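# Push the square block flush against the board

## Task

Slide the square block and the board (both flat parts) into contact so a complete side of the block lies flush along a side or end of the board, with one block corner matching one board corner. Never lift either part off the table, clamp either in a gripper, or trap either between the two grippers, since any of these fails the task. Tipping a part over is allowed. At the end both parts must rest flat on the table, touching no other fixed object, and must stay in place without the robot's help. Finish by releasing and moving the grippers away.

## Robot and tools

Robot: two arms, named left_arm and right_arm, each with seven joints and a parallel-finger gripper. The names are labels only; left_arm stands on the +y side of the scene. Loose objects may occasionally get a short push from outside, and nothing may be knocked off the table.

Frame: one shared world frame. Origin on the table surface midway between the arms, +x out over the table, +z up, +y toward left_arm. Positions are in metres, orientations as quaternions in w,x,y,z order.

execute_actions takes "actions", a list holding at most one item, plus an optional "pictures" boolean.
- Empty list: commands nothing, returns the current state with camera pictures.
- Motion item: {"rows": [...], "steps": n}. n is 4 to 15 control steps of 1/30 s each (default 15). Each row is used for one step; if there are fewer rows than steps, the final row is held. Pictures are included only if pictures is true.
- Wait item: {"steps": n} with no rows, n up to 300; nothing new is sent and it returns after that many steps since the previous result.

Row layout: a single flat list of exactly 20 numbers covering both arms, even when only one moves. Numbers 1 to 10 are left_arm, 11 to 20 are right_arm. In each arm's block: seven absolute joint target angles in radians, in the order waist, shoulder, upper arm roll, elbow, forearm roll, wrist pitch, wrist roll (same order as the Joint positions line), then three gripper values: position, force_limit, speed, each on a normalized scale from -1 to 1. These are targets, not offsets.
Joint ranges (rad): waist -2.744 to 2.744; shoulder -1.784 to 1.784; upper arm roll -2.901 to 2.901; elbow -3.042 to -0.152; forearm roll -2.807 to 2.807; wrist pitch 0.544 to 4.517; wrist roll -3.016 to 3.016. Actual ends may differ by up to 0.018. A target more than 0.018 beyond a stated end, and also beyond the joint's latest reading, causes the whole call to be refused (nothing is sent). Targets past the real end are clipped to it, and a "joint sent to its limit" line may appear, possibly about an earlier action.
Speed limits: each step the commanded angle may lead the measured one by at most 0.248 rad (waist, shoulder, upper arm roll, elbow), 0.677 (forearm roll), 0.715 (wrist pitch), 1.54 (wrist roll), and targets that would shift the gripper more than 70 mm from where it is get scaled back. Large moves therefore need several calls.

Gripper values: position +1 is fully open (140 mm gap), about -0.8 brings the pads together, -1 closes until blocked. force_limit -1/0/+1 is roughly 14/60/107 N; speed -1/0/+1 is roughly 30/140/250 mm/s. To keep one gripper unchanged, repeat its previous three numbers; a 0 is itself a command. For this task the fingers should not clamp the parts; keep them open or closed empty and push with the gripper or fingertips. The fingers point along the gripper's +z; end_effector_position is the point between closed pads, and fingertips extend about 33 mm past it when closed, 9 mm when open; closing moves the tips about 24 mm further out, so leave clearance above the table.

Result lines: the state line gives each arm's end_effector_position and end_effector_quat_wxyz (reported hand position can be off, more at long reach). Joint positions and Joint velocities list each arm's joints (rad, rad/s). object_status: 0 moving, 1 blocked while opening, 2 blocked while closing (something held), 3 reached the requested position or pads met. position_measured is in counts, 3 fully open to 230 pads touching, not linear. Joint torques are total drive output; External joint torques estimate outside load, including friction and error, or say "no reading". "joint command not followed" means the clearance check altered joint targets; "HELD" marks steps whose row was partly or wholly not sent. MOTOR HOT warns of overheating; OVER-TEMPERATURE FAULT means brakes are on until cooled. A result is captured 4 steps before the action ends; those steps run afterwards. Between calls the arms keep heading for the last row until they barely move or a step is HELD.

Faults: if a joint's contact torque hits its load limit (85 N m for the four large joints, 11 N m for forearm roll, wrist pitch, wrist roll), or any outside force on the arm reaches 85 N, that arm halts for 10 s and drops the rest of the call. Push gently, avoid pressing into the table, and never let the arms collide or press on each other.

Cameras: cam_head_left, cam_head_right, cam_high, cam_low (672x504) and cam_left_wrist, cam_right_wrist (504x504 fisheye). Calibration data with K, distortion and T_world_to_cam (world to camera, metres) is given, with small per-scene errors.

zoom_image: {"camera": name, "region": [x0, y0, x1, y1]} in pixels of that camera's latest full image, origin at top left, region no larger than 504 by 504. Moves nothing.

show_instructions: no arguments; shows the scene's reference images.

finished_scene: {"scene": number of the current scene}. Irreversible; call it only after the block and board are joined corner to corner, resting flat, and the grippers have let go and backed away. The result reports success and gives the next task.

Each tool is called after "Request:" as name(argument=value, ...) on one line, values as JSON.

Reference images:

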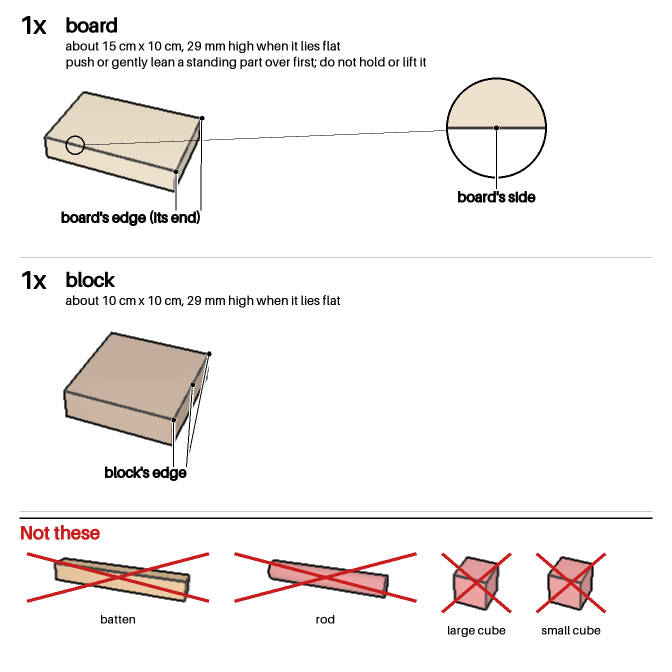

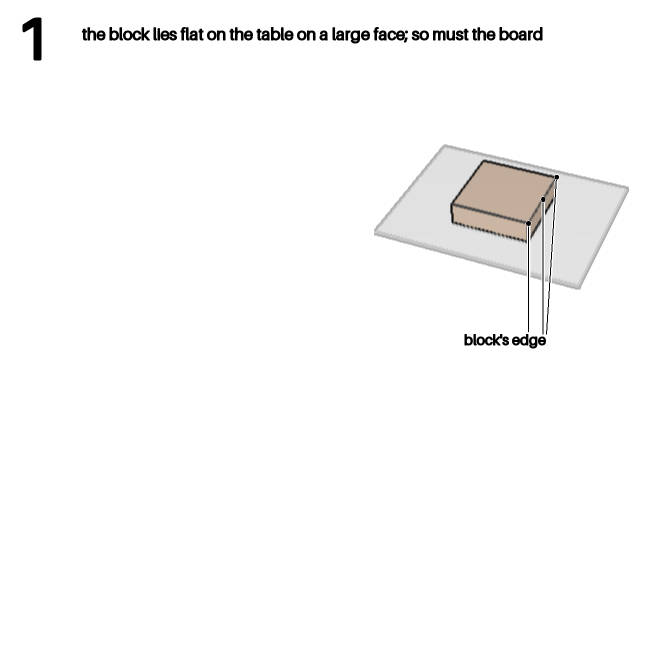

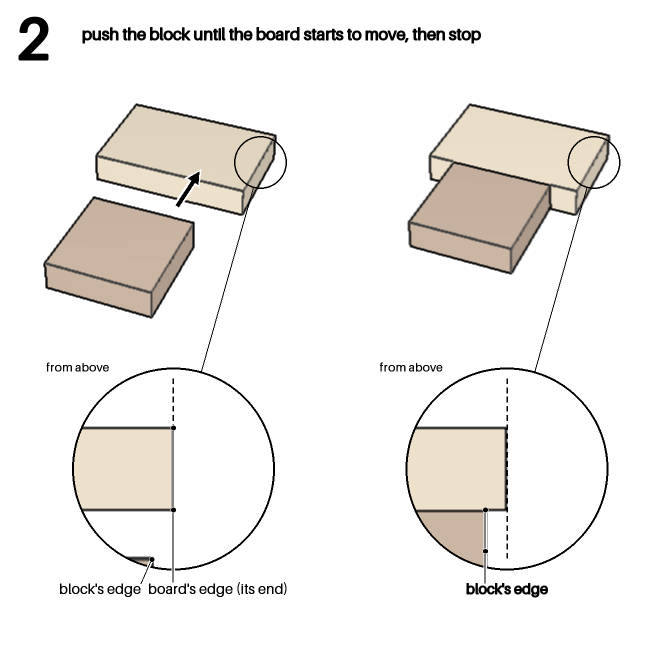

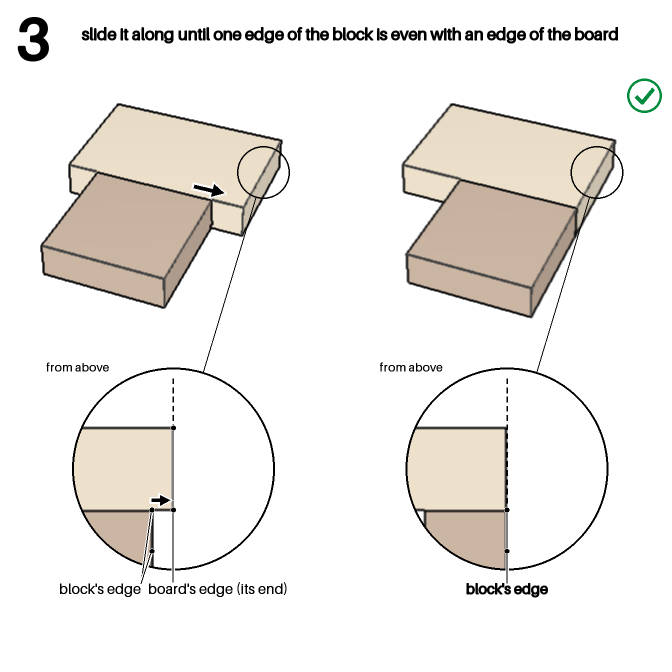

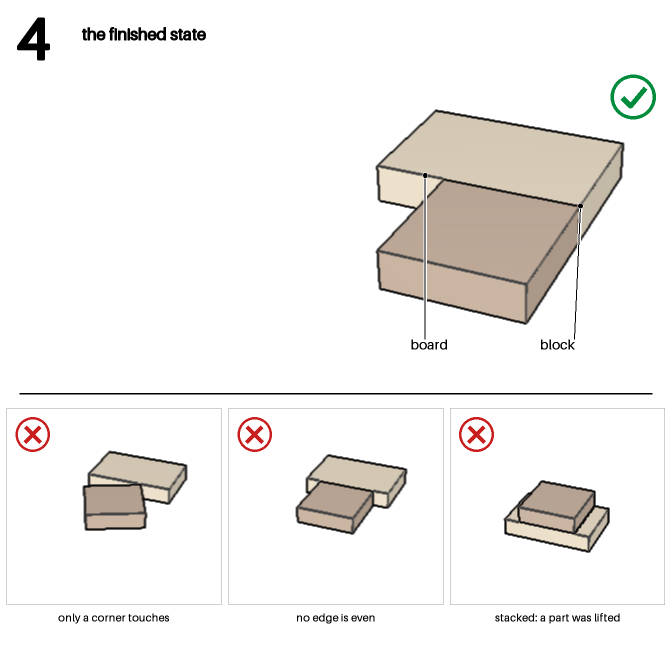

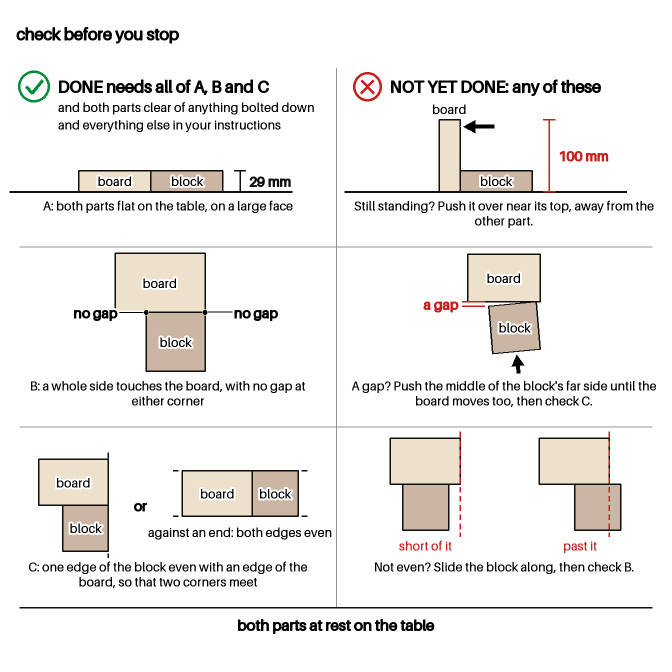

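## Session

Request:
execute_actions(actions=[])

Scene clock: 0.00 s of 4267.00 s.
left_arm: end_effector_position=(+0.5899, +0.4394, +0.3379) position_measured=3 object_status=3 end_effector_quat_wxyz=(+0.158, +0.907, +0.332, -0.206) | right_arm: end_effector_position=(+0.7900, -0.7961, +0.2109) position_measured=3 object_status=3 end_effector_quat_wxyz=(+0.156, -0.031, +0.897, -0.412)
Joint positions: left_arm=[ 0.215  0.294  0.063 -1.405 -0.387  1.322 -2.064] | right_arm=[ 0.027  1.038 -0.559 -0.964 -0.407  2.452  1.57 ]
Joint velocities: left_arm=[ 0.001 -0.001 -0.001 -0.    -0.001  0.001  0.001] | right_arm=[-0.001  0.001 -0.     0.    -0.001 -0.    -0.001]
Joint torques (N m, as the joint torque sensors report them, + toward a larger angle): no reading
External joint torques (N m, as the arm's controller estimates them; a push from outside toward a larger angle lowers the number): no reading

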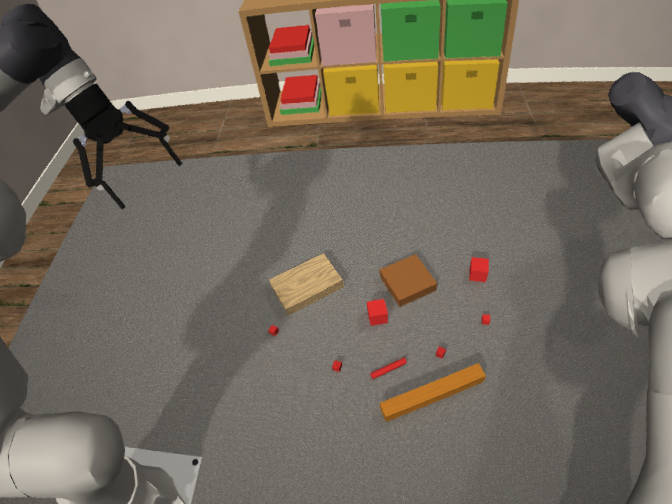

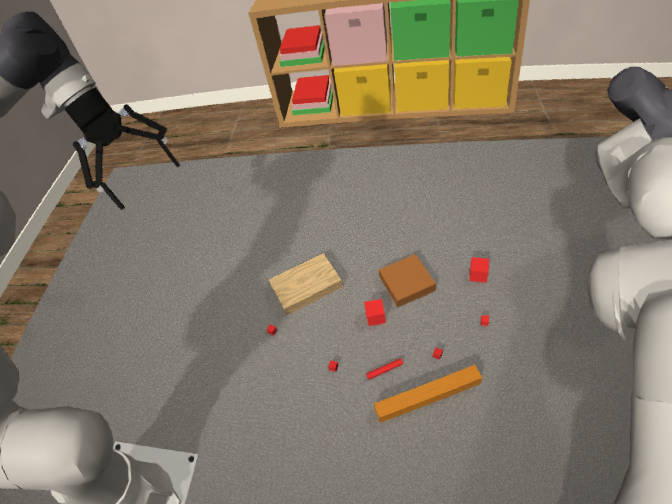

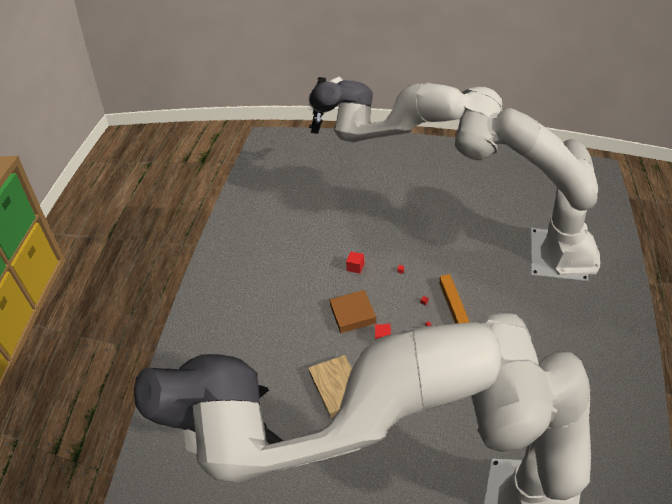

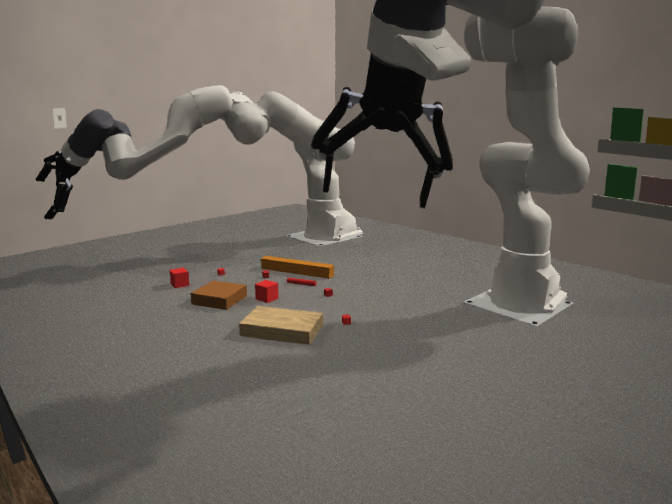

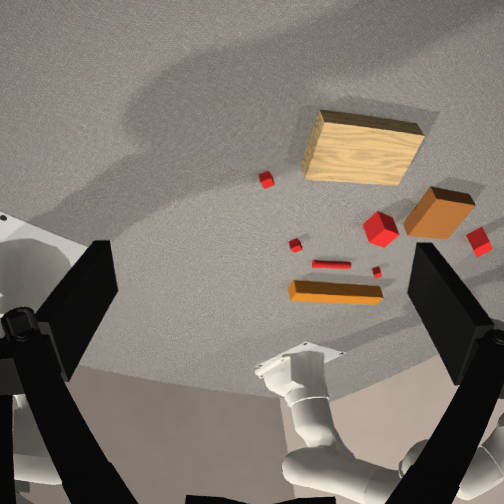

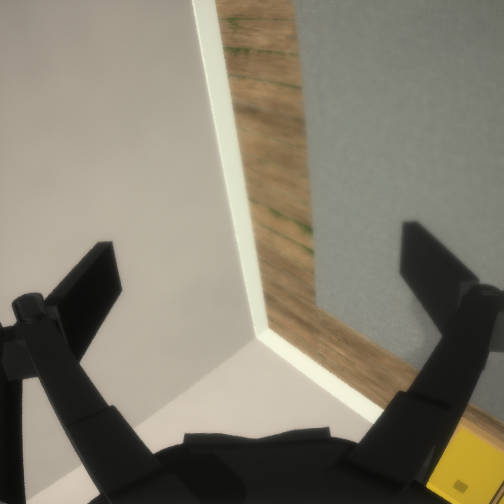

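Request:
zoom_image(camera="cam_head_left", region=[250, 230, 510, 425])

Request:
zoom_image(camera="cam_head_left", region=[260, 245, 360, 320])

Request:
zoom_image(camera="cam_head_left", region=[355, 245, 455, 330])

Region (250, 230, 510, 425) of cam_head_left's 672x504 image, scaled by 1.938, with more detail than that image has; it fills the top 378 rows of this view, and the rest is white.

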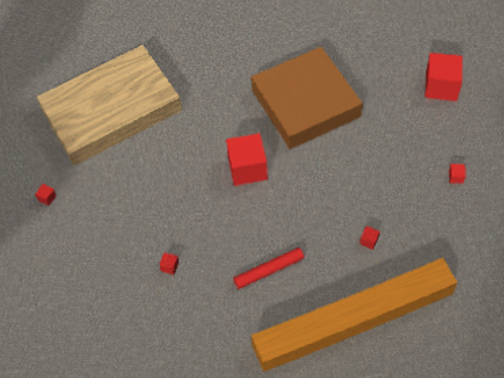

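Region (260, 245, 360, 320) of cam_head_left's 672x504 image, scaled by 5.040, with more detail than that image has; it fills the top 378 rows of this view, and the rest is white.

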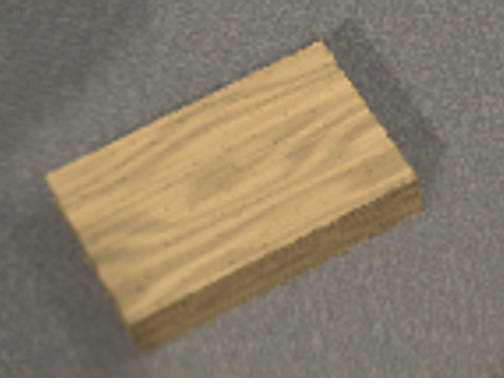

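Region (355, 245, 455, 330) of cam_head_left's 672x504 image, scaled by 5.040, with more detail than that image has; it fills the top 428 rows of this view, and the rest is white.

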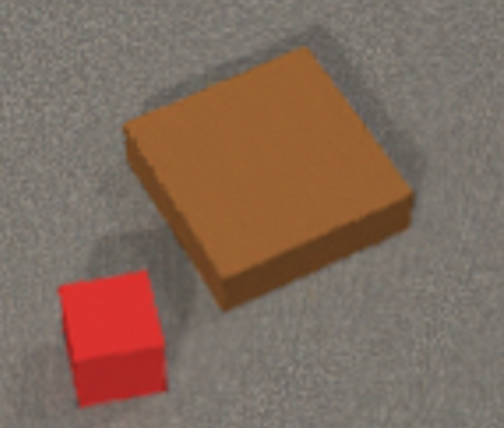

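Request:
execute_actions(actions=[{"rows": [[-0.382,-0.168,0,-2.454,0,2.285,-0.953,-0.15,0,0, 0.505,0.117,0,-2.107,0,2.225,1.513,-0.15,0,0]], "steps": 15}])

Request:
execute_actions(actions=[{"steps": 30}])

Scene clock: 4.43 s of 4267.00 s.
left_arm: end_effector_position=(+0.6186, +0.3059, +0.3598) position_measured=78 object_status=0 end_effector_quat_wxyz=(+0.060, +0.995, -0.057, +0.057) | right_arm: end_effector_position=(+0.8021, -0.6064, +0.1759) position_measured=78 object_status=0 end_effector_quat_wxyz=(+0.168, -0.032, +0.950, -0.263)
Joint positions: left_arm=[-0.152 -0.047  0.018 -1.803 -0.11   1.882 -1.609] | right_arm=[ 0.159  0.878 -0.407 -1.138 -0.245  2.382  1.564]
Joint velocities: left_arm=[-1.16  -0.802 -0.153 -1.08   0.407  1.141  1.071] | right_arm=[ 0.427 -0.402  0.407 -0.375  0.298 -0.137 -0.012]
Joint torques (N m, as the joint torque sensors report them, + toward a larger angle): left_arm=[  3.03 -22.58   2.57  22.8    1.39   3.36   0.48] | right_arm=[ -1.03 -52.23  -8.44  23.95   1.24   2.39  -0.35]
External joint torques (N m, as the arm's controller estimates them; a push from outside toward a larger angle lowers the number): left_arm=[-0.8  -1.85 -1.17 -0.8   0.71  0.57  0.5 ] | right_arm=[ 1.57  1.17  1.06 -0.09  0.76 -0.47 -0.31]
Steps of this call (steps 1 to 90: nothing new was sent; then 1.07 s passed at rest; steps 91 to 101: the first 11 steps of this action). Readings (joint positions | what the end effector reports):
91: left_arm=[0.196 0.270 0.066 -1.446 -0.343 1.383 -2.009] | right_arm=[0.031 1.026 -0.549 -0.982 -0.389 2.444 1.569] | left_arm position_measured=3 object_status=0 | right_arm position_measured=3 object_status=0
92: left_arm=[0.166 0.239 0.063 -1.489 -0.301 1.445 -1.956] | right_arm=[0.038 1.011 -0.536 -1.001 -0.370 2.435 1.569] | left_arm position_measured=9 object_status=0 | right_arm position_measured=9 object_status=0
94: left_arm=[0.100 0.175 0.050 -1.560 -0.241 1.556 -1.867] | right_arm=[0.061 0.981 -0.509 -1.035 -0.336 2.420 1.568] | left_arm position_measured=25 object_status=0 | right_arm position_measured=25 object_status=0
98: left_arm=[-0.035 0.048 0.027 -1.691 -0.159 1.750 -1.720] | right_arm=[0.116 0.921 -0.450 -1.096 -0.279 2.396 1.566] | left_arm position_measured=55 object_status=0 | right_arm position_measured=55 object_status=0
101: the state above

Scene clock: 5.43 s of 4267.00 s.
left_arm: end_effector_position=(+0.4632, +0.2497, +0.1494) position_measured=148 object_status=3 end_effector_quat_wxyz=(+0.001, +0.877, -0.481, -0.003) | right_arm: end_effector_position=(+0.5447, -0.0980, +0.2264) position_measured=148 object_status=3 end_effector_quat_wxyz=(+0.102, -0.245, +0.964, +0.010)
Joint positions: left_arm=[-0.38  -0.166 -0.002 -2.452 -0.002  2.28  -0.992] | right_arm=[ 0.501  0.188 -0.009 -1.871 -0.026  2.263  1.541]
Joint velocities: left_arm=[-0.     0.    -0.    -0.     0.001  0.013  0.114] | right_arm=[ 0.119 -0.68   0.14  -1.101  0.094 -0.09  -0.031]
Joint torques (N m, as the joint torque sensors report them, + toward a larger angle): left_arm=[ -0.49 -26.07   0.67  22.2    1.25   2.78   0.32] | right_arm=[ -5.29 -20.59  -4.62  18.82   1.19   2.16  -0.44]
External joint torques (N m, as the arm's controller estimates them; a push from outside toward a larger angle lowers the number): left_arm=[-0.45 -1.73  0.87 -0.14  0.61  0.27  0.32] | right_arm=[ 1.25  0.13  1.26 -1.73  0.61 -0.53 -0.42]
Kept back: nothing.
Steps of this call (steps 1 to 4: the last 4 steps of your previous action; steps 5 to 30: the robot went on to your last target). Readings (joint positions | what the end effector reports):
1: left_arm=[-0.194 -0.074 0.015 -1.844 -0.095 1.923 -1.571] | right_arm=[0.173 0.863 -0.393 -1.152 -0.235 2.377 1.564] | left_arm position_measured=85 object_status=0 | right_arm position_measured=85 object_status=0
2: left_arm=[-0.236 -0.100 0.011 -1.893 -0.080 1.969 -1.528] | right_arm=[0.187 0.849 -0.379 -1.166 -0.225 2.373 1.564] | left_arm position_measured=93 object_status=0 | right_arm position_measured=93 object_status=0
4: left_arm=[-0.309 -0.143 0.000 -2.012 -0.053 2.057 -1.436] | right_arm=[0.215 0.821 -0.351 -1.194 -0.207 2.365 1.563] | left_arm position_measured=108 object_status=0 | right_arm position_measured=108 object_status=0
8: left_arm=[-0.368 -0.161 -0.012 -2.221 -0.029 2.149 -1.316] | right_arm=[0.270 0.767 -0.296 -1.247 -0.176 2.351 1.561] | left_arm position_measured=138 object_status=0 | right_arm position_measured=138 object_status=0
30: the state above

Request:
execute_actions(actions=[{"steps": 20}], pictures=true)

Scene clock: 6.10 s of 4267.00 s.
left_arm: end_effector_position=(+0.4637, +0.2494, +0.1495) position_measured=148 object_status=3 end_effector_quat_wxyz=(+0.001, +0.869, -0.495, -0.002) | right_arm: end_effector_position=(+0.4454, -0.1320, +0.1515) position_measured=148 object_status=3 end_effector_quat_wxyz=(+0.003, -0.256, +0.967, -0.000)
Joint positions: left_arm=[-0.381 -0.166 -0.001 -2.452 -0.002  2.282 -0.962] | right_arm=[ 0.507  0.118 -0.    -2.105 -0.003  2.229  1.522]
Joint velocities: left_arm=[-0.     0.002  0.001  0.    -0.     0.001  0.014] | right_arm=[-0.    -0.001  0.     0.     0.002 -0.003 -0.012]
Joint torques (N m, as the joint torque sensors report them, + toward a larger angle): left_arm=[ -0.41 -26.08   0.77  22.23   1.28   2.86   0.38] | right_arm=[ -1.23 -34.46   0.45  22.21   1.28   1.81  -0.29]
External joint torques (N m, as the arm's controller estimates them; a push from outside toward a larger angle lowers the number): left_arm=[-0.38 -1.82  0.95 -0.06  0.64  0.35  0.38] | right_arm=[-1.3   0.11  0.27 -0.57  0.63 -0.62 -0.29]
Kept back: nothing.
Steps of this call (steps 1 to 20: the robot went on to your last target). Readings (joint positions | what the end effector reports):
1: left_arm=[-0.380 -0.166 -0.002 -2.452 -0.002 2.280 -0.989] | right_arm=[0.504 0.169 -0.005 -1.908 -0.024 2.261 1.540] | left_arm position_measured=148 object_status=3 | right_arm position_measured=148 object_status=3
2: left_arm=[-0.380 -0.166 -0.002 -2.452 -0.002 2.280 -0.985] | right_arm=[0.506 0.155 -0.003 -1.944 -0.021 2.258 1.539] | left_arm position_measured=148 object_status=3 | right_arm position_measured=148 object_status=3
4: left_arm=[-0.380 -0.166 -0.002 -2.452 -0.002 2.281 -0.980] | right_arm=[0.507 0.135 -0.000 -2.014 -0.015 2.251 1.536] | left_arm position_measured=148 object_status=3 | right_arm position_measured=148 object_status=3
8: left_arm=[-0.381 -0.166 -0.002 -2.452 -0.002 2.282 -0.972] | right_arm=[0.507 0.127 -0.000 -2.093 -0.007 2.236 1.530] | left_arm position_measured=148 object_status=3 | right_arm position_measured=148 object_status=3
20: the state above
camera_calibration (this result's frames):
cam_left_wrist: T_world_to_cam=[[-0.853374, -0.520576, -0.0274334, 0.532591], [-0.478241, 0.760861, 0.438608, -0.0218522], [-0.207456, 0.387416, -0.89826, 0.311105], [0, 0, 0, 1]] pos_world=[0.508589, 0.173353, 0.303648]
cam_right_wrist: T_world_to_cam=[[-0.432634, 0.901085, -0.0295681, 0.320583], [0.831458, 0.411455, 0.373341, -0.367135], [0.348578, 0.136935, -0.927223, 0.192076], [0, 0, 0, 1]] pos_world=[0.376999, -0.164115, 0.324643]

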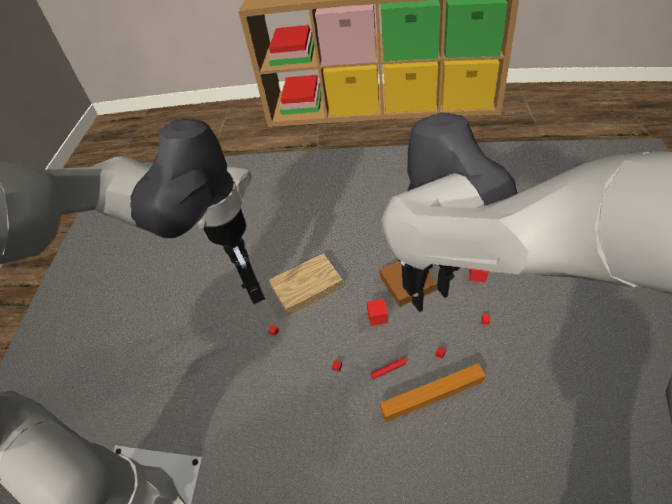

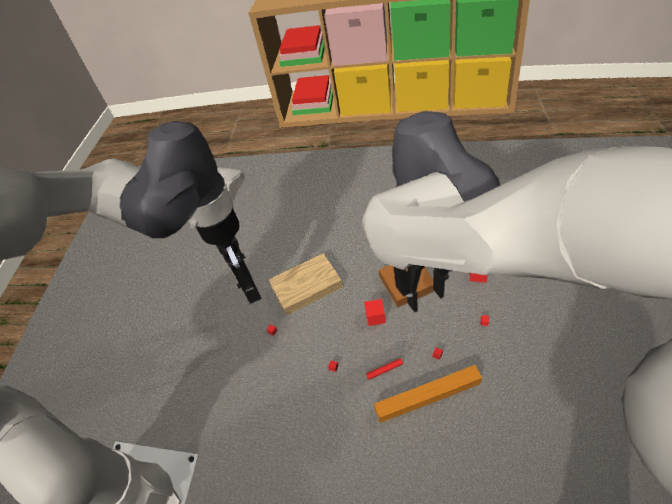

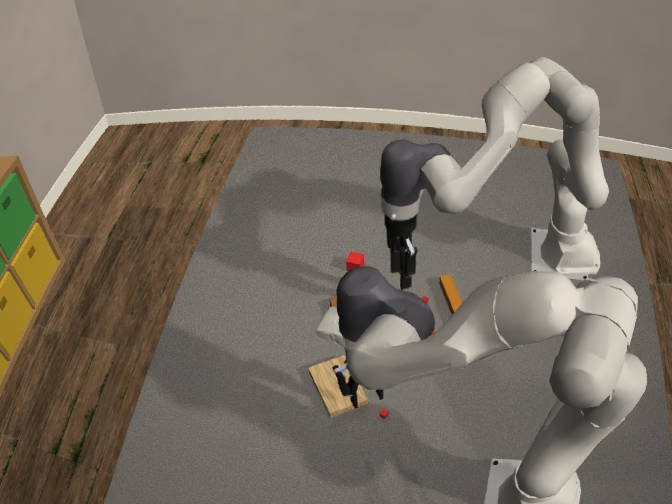

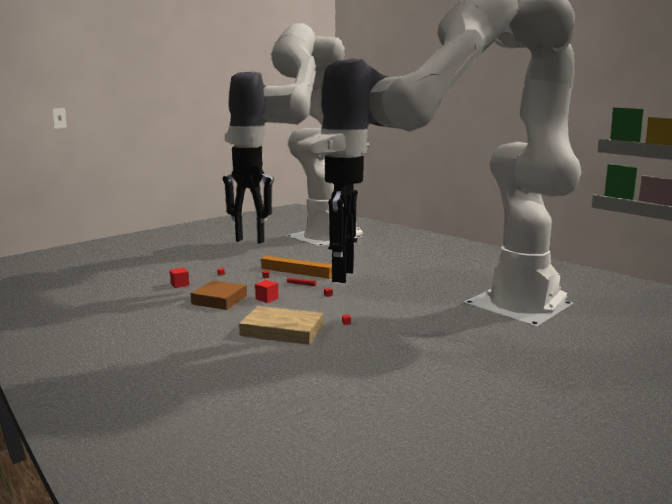

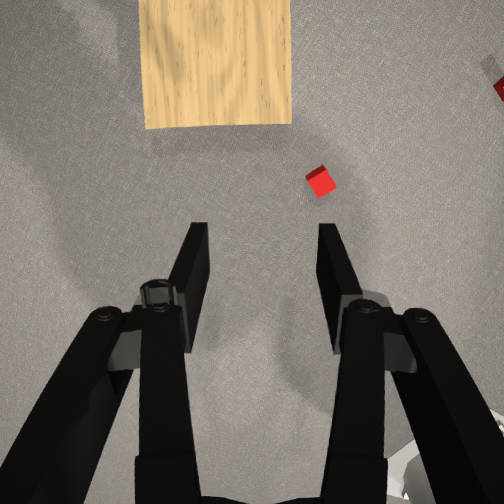

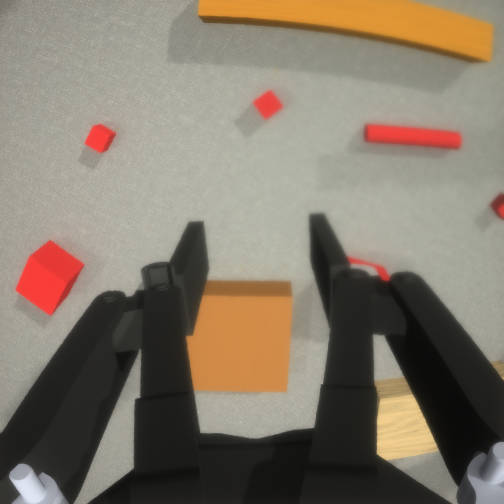

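Request:
zoom_image(camera="cam_left_wrist", region=[110, 0, 362, 252])

Request:
zoom_image(camera="cam_right_wrist", region=[140, 200, 392, 420])

Region (110, 0, 362, 252) of cam_left_wrist's 504x504 image, scaled by 2.000, with more detail than that image has.

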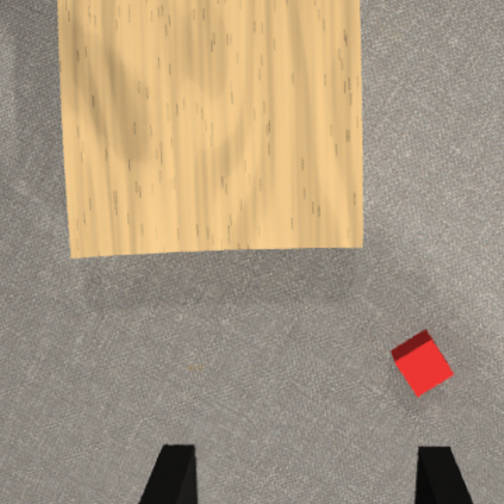

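Region (140, 200, 392, 420) of cam_right_wrist's 504x504 image, scaled by 2.000, with more detail than that image has; it fills the top 440 rows of this view, and the rest is white.

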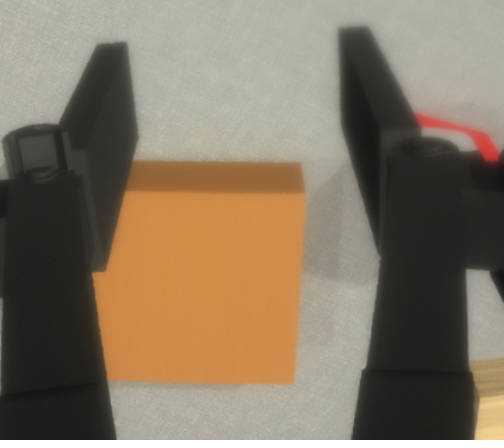

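Request:
execute_actions(actions=[{"rows": [
[-0.38,-0.161,0,-2.452,0,2.309,-0.957,-0.15,0,0, 0.506,0.123,0,-2.104,0,2.246,1.46,-0.15,0,0],
[-0.379,-0.15,0,-2.452,0,2.335,-0.957,-0.15,0,0, 0.505,0.132,0,-2.102,0,2.265,1.46,-0.15,0,0],
[-0.377,-0.134,0,-2.451,0,2.366,-0.957,-0.15,0,0, 0.502,0.147,0,-2.099,0,2.287,1.46,-0.15,0,0],
[-0.374,-0.113,0,-2.451,0,2.4,-0.957,-0.15,0,0, 0.499,0.166,0,-2.094,0,2.31,1.46,-0.15,0,0],
[-0.37,-0.09,0,-2.45,0,2.433,-0.957,-0.15,0,0, 0.496,0.188,0,-2.09,0,2.334,1.46,-0.15,0,0],
[-0.367,-0.063,0,-2.449,0,2.464,-0.957,-0.15,0,0, 0.492,0.212,0,-2.084,0,2.356,1.46,-0.15,0,0],
[-0.363,-0.035,0,-2.448,0,2.49,-0.957,-0.15,0,0, 0.488,0.238,0,-2.078,0,2.374,1.46,-0.15,0,0],
[-0.359,-0.008,0,-2.448,0,2.511,-0.957,-0.15,0,0, 0.484,0.263,0,-2.073,0,2.389,1.46,-0.15,0,0],
[-0.355,0.018,0,-2.447,0,2.526,-0.957,-0.15,0,0, 0.48,0.287,0,-2.068,0,2.4,1.46,-0.15,0,0],
[-0.352,0.042,0,-2.446,0,2.542,-0.957,-0.15,0,0, 0.477,0.308,0,-2.063,0,2.411,1.46,-0.15,0,0],
[-0.349,0.063,0,-2.446,0,2.542,-0.957,-0.15,0,0, 0.474,0.328,0,-2.059,0,2.411,1.46,-0.15,0,0],
[-0.347,0.079,0,-2.445,0,2.542,-0.957,-0.15,0,0, 0.472,0.342,0,-2.056,0,2.411,1.46,-0.15,0,0],
[-0.345,0.089,0,-2.445,0,2.542,-0.957,-0.15,0,0, 0.47,0.352,0,-2.054,0,2.411,1.46,-0.15,0,0],
[-0.344,0.094,0,-2.445,0,2.542,-0.957,-0.15,0,0, 0.469,0.357,0,-2.053,0,2.411,1.46,-0.15,0,0],
[-0.344,0.097,0,-2.445,0,2.542,-0.957,-0.15,0,0, 0.469,0.359,0,-2.052,0,2.411,1.46,-0.15,0,0]
], "steps": 15}])

Request:
execute_actions(actions=[{"steps": 22}], pictures=true)

Scene clock: 9.50 s of 4267.00 s.
left_arm: end_effector_position=(+0.4903, +0.2497, +0.0859) position_measured=148 object_status=3 end_effector_quat_wxyz=(+0.000, +0.874, -0.486, +0.005) | right_arm: end_effector_position=(+0.4729, -0.1328, +0.0863) position_measured=148 object_status=3 end_effector_quat_wxyz=(+0.004, -0.264, +0.964, -0.000)
Joint positions: left_arm=[-0.358  0.009 -0.001 -2.446 -0.002  2.465 -0.958] | right_arm=[ 0.483  0.278  0.    -2.069 -0.002  2.355  1.482]
Joint velocities: left_arm=[ 0.098  0.744  0.003 -0.004 -0.001  0.442 -0.001] | right_arm=[-0.109  0.687  0.001  0.09   0.001  0.319 -0.053]
Joint torques (N m, as the joint torque sensors report them, + toward a larger angle): left_arm=[  0.86 -32.78   0.48  21.75   1.16   3.16   0.11] | right_arm=[ -0.4  -40.27   0.19  23.58   1.29   3.11  -0.33]
External joint torques (N m, as the arm's controller estimates them; a push from outside toward a larger angle lowers the number): left_arm=[1.36 1.19 0.77 1.13 0.64 0.48 0.11] | right_arm=[-1.36  3.2  -0.45  1.94  0.73  0.87 -0.34]
Steps of this call (steps 1 to 15: the robot went on to your last target; steps 16 to 90: nothing new was sent; then 0.03 s passed at rest; steps 91 to 101: the first 11 steps of this action). Readings (joint positions | what the end effector reports):
91: left_arm=[-0.381 -0.165 -0.001 -2.453 -0.002 2.286 -0.958] | right_arm=[0.507 0.119 -0.000 -2.105 -0.003 2.231 1.514] | left_arm position_measured=148 object_status=3 | right_arm position_measured=148 object_status=3
92: left_arm=[-0.381 -0.163 -0.001 -2.452 -0.002 2.294 -0.958] | right_arm=[0.507 0.121 -0.000 -2.104 -0.003 2.236 1.509] | left_arm position_measured=148 object_status=3 | right_arm position_measured=148 object_status=3
94: left_arm=[-0.379 -0.148 -0.001 -2.451 -0.002 2.322 -0.958] | right_arm=[0.505 0.134 -0.000 -2.099 -0.003 2.255 1.500] | left_arm position_measured=148 object_status=3 | right_arm position_measured=148 object_status=3
98: left_arm=[-0.368 -0.069 -0.001 -2.447 -0.002 2.408 -0.958] | right_arm=[0.495 0.206 0.000 -2.081 -0.002 2.315 1.488] | left_arm position_measured=148 object_status=3 | right_arm position_measured=148 object_status=3
101: the state above

Scene clock: 10.23 s of 4267.00 s.
left_arm: end_effector_position=(+0.4924, +0.2555, +0.0499) position_measured=148 object_status=3 end_effector_quat_wxyz=(+0.001, +0.877, -0.481, -0.002) | right_arm: end_effector_position=(+0.4781, -0.1389, +0.0484) position_measured=148 object_status=3 end_effector_quat_wxyz=(-0.004, -0.265, +0.964, -0.001)
Joint positions: left_arm=[-0.345  0.096 -0.001 -2.447 -0.002  2.538 -0.958] | right_arm=[ 0.471  0.36   0.    -2.054 -0.002  2.406  1.467]
Joint velocities: left_arm=[ 0.    -0.001 -0.     0.002 -0.001  0.006 -0.001] | right_arm=[-0.001  0.001 -0.    -0.     0.     0.006 -0.003]
Joint torques (N m, as the joint torque sensors report them, + toward a larger angle): left_arm=[  1.37 -30.52   0.28  21.37   1.04   2.9    0.12] | right_arm=[ -0.32 -39.46   0.37  21.62   1.12   3.32  -0.05]
External joint torques (N m, as the arm's controller estimates them; a push from outside toward a larger angle lowers the number): left_arm=[ 1.39 -0.12  0.2   2.    0.56  0.37  0.12] | right_arm=[-0.38  0.78 -0.01  0.79  0.57  0.92 -0.06]
Kept back: nothing.
Steps of this call (steps 1 to 4: the last 4 steps of your previous action; steps 5 to 22: the robot went on to your last target). Readings (joint positions | what the end effector reports):
1: left_arm=[-0.354 0.033 -0.001 -2.446 -0.002 2.478 -0.958] | right_arm=[0.480 0.300 0.000 -2.066 -0.002 2.365 1.480] | left_arm position_measured=148 object_status=3 | right_arm position_measured=148 object_status=3
2: left_arm=[-0.352 0.053 -0.001 -2.446 -0.002 2.489 -0.958] | right_arm=[0.477 0.320 0.000 -2.064 -0.002 2.372 1.479] | left_arm position_measured=148 object_status=3 | right_arm position_measured=148 object_status=3
4: left_arm=[-0.348 0.082 -0.001 -2.447 -0.002 2.504 -0.958] | right_arm=[0.473 0.347 0.000 -2.062 -0.002 2.383 1.476] | left_arm position_measured=148 object_status=3 | right_arm position_measured=148 object_status=3
8: left_arm=[-0.346 0.096 -0.001 -2.448 -0.002 2.522 -0.958] | right_arm=[0.471 0.361 0.000 -2.059 -0.002 2.395 1.472] | left_arm position_measured=148 object_status=3 | right_arm position_measured=148 object_status=3
22: the state above
camera_calibration (this result's frames):
cam_left_wrist: T_world_to_cam=[[-0.836204, -0.547724, -0.0275831, 0.555987], [-0.502475, 0.745032, 0.438687, 0.0469146], [-0.219729, 0.380692, -0.898217, 0.233046], [0, 0, 0, 1]] pos_world=[0.539699, 0.180856, 0.204081]
cam_right_wrist: T_world_to_cam=[[-0.45007, 0.892529, -0.0287775, 0.345038], [0.828323, 0.4293, 0.359975, -0.348367], [0.333642, 0.138177, -0.932518, 0.0936211], [0, 0, 0, 1]] pos_world=[0.412616, -0.171339, 0.222636]

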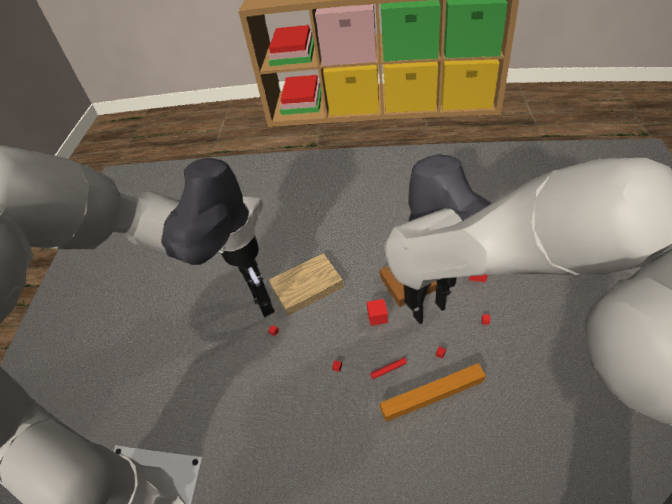

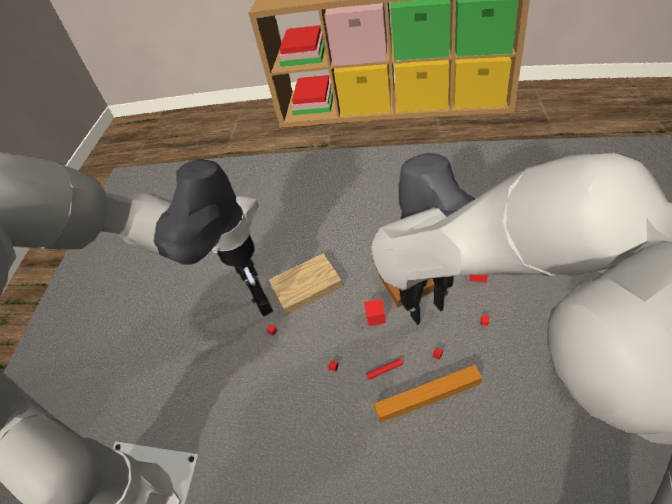

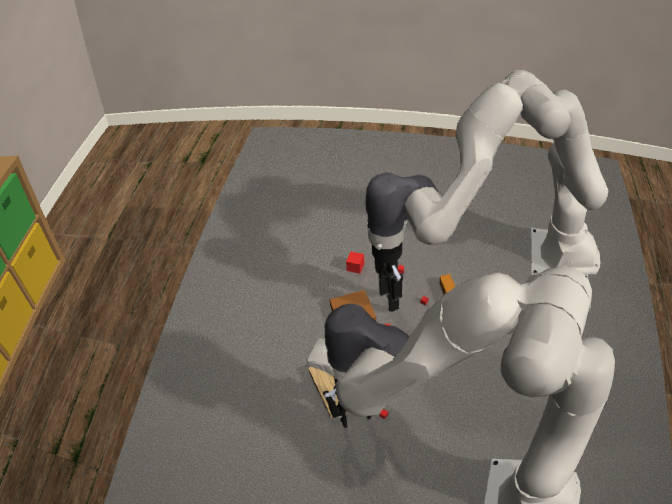

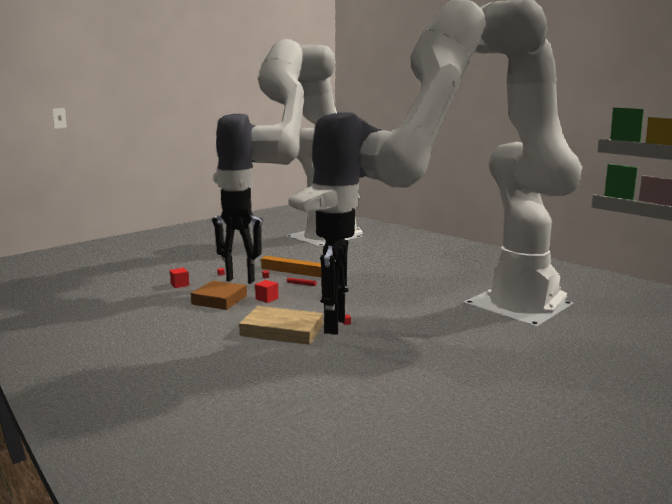

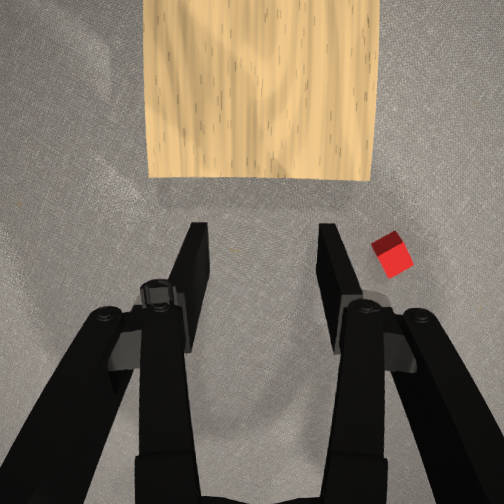

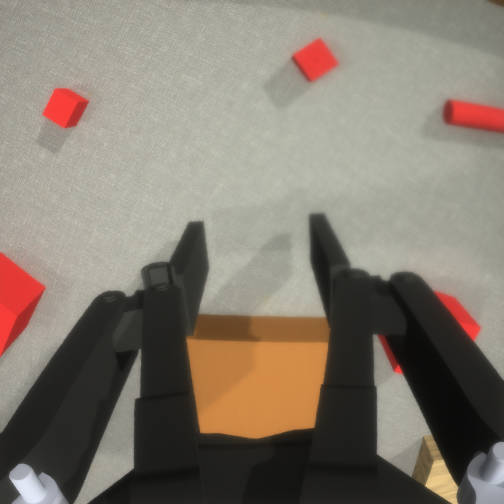

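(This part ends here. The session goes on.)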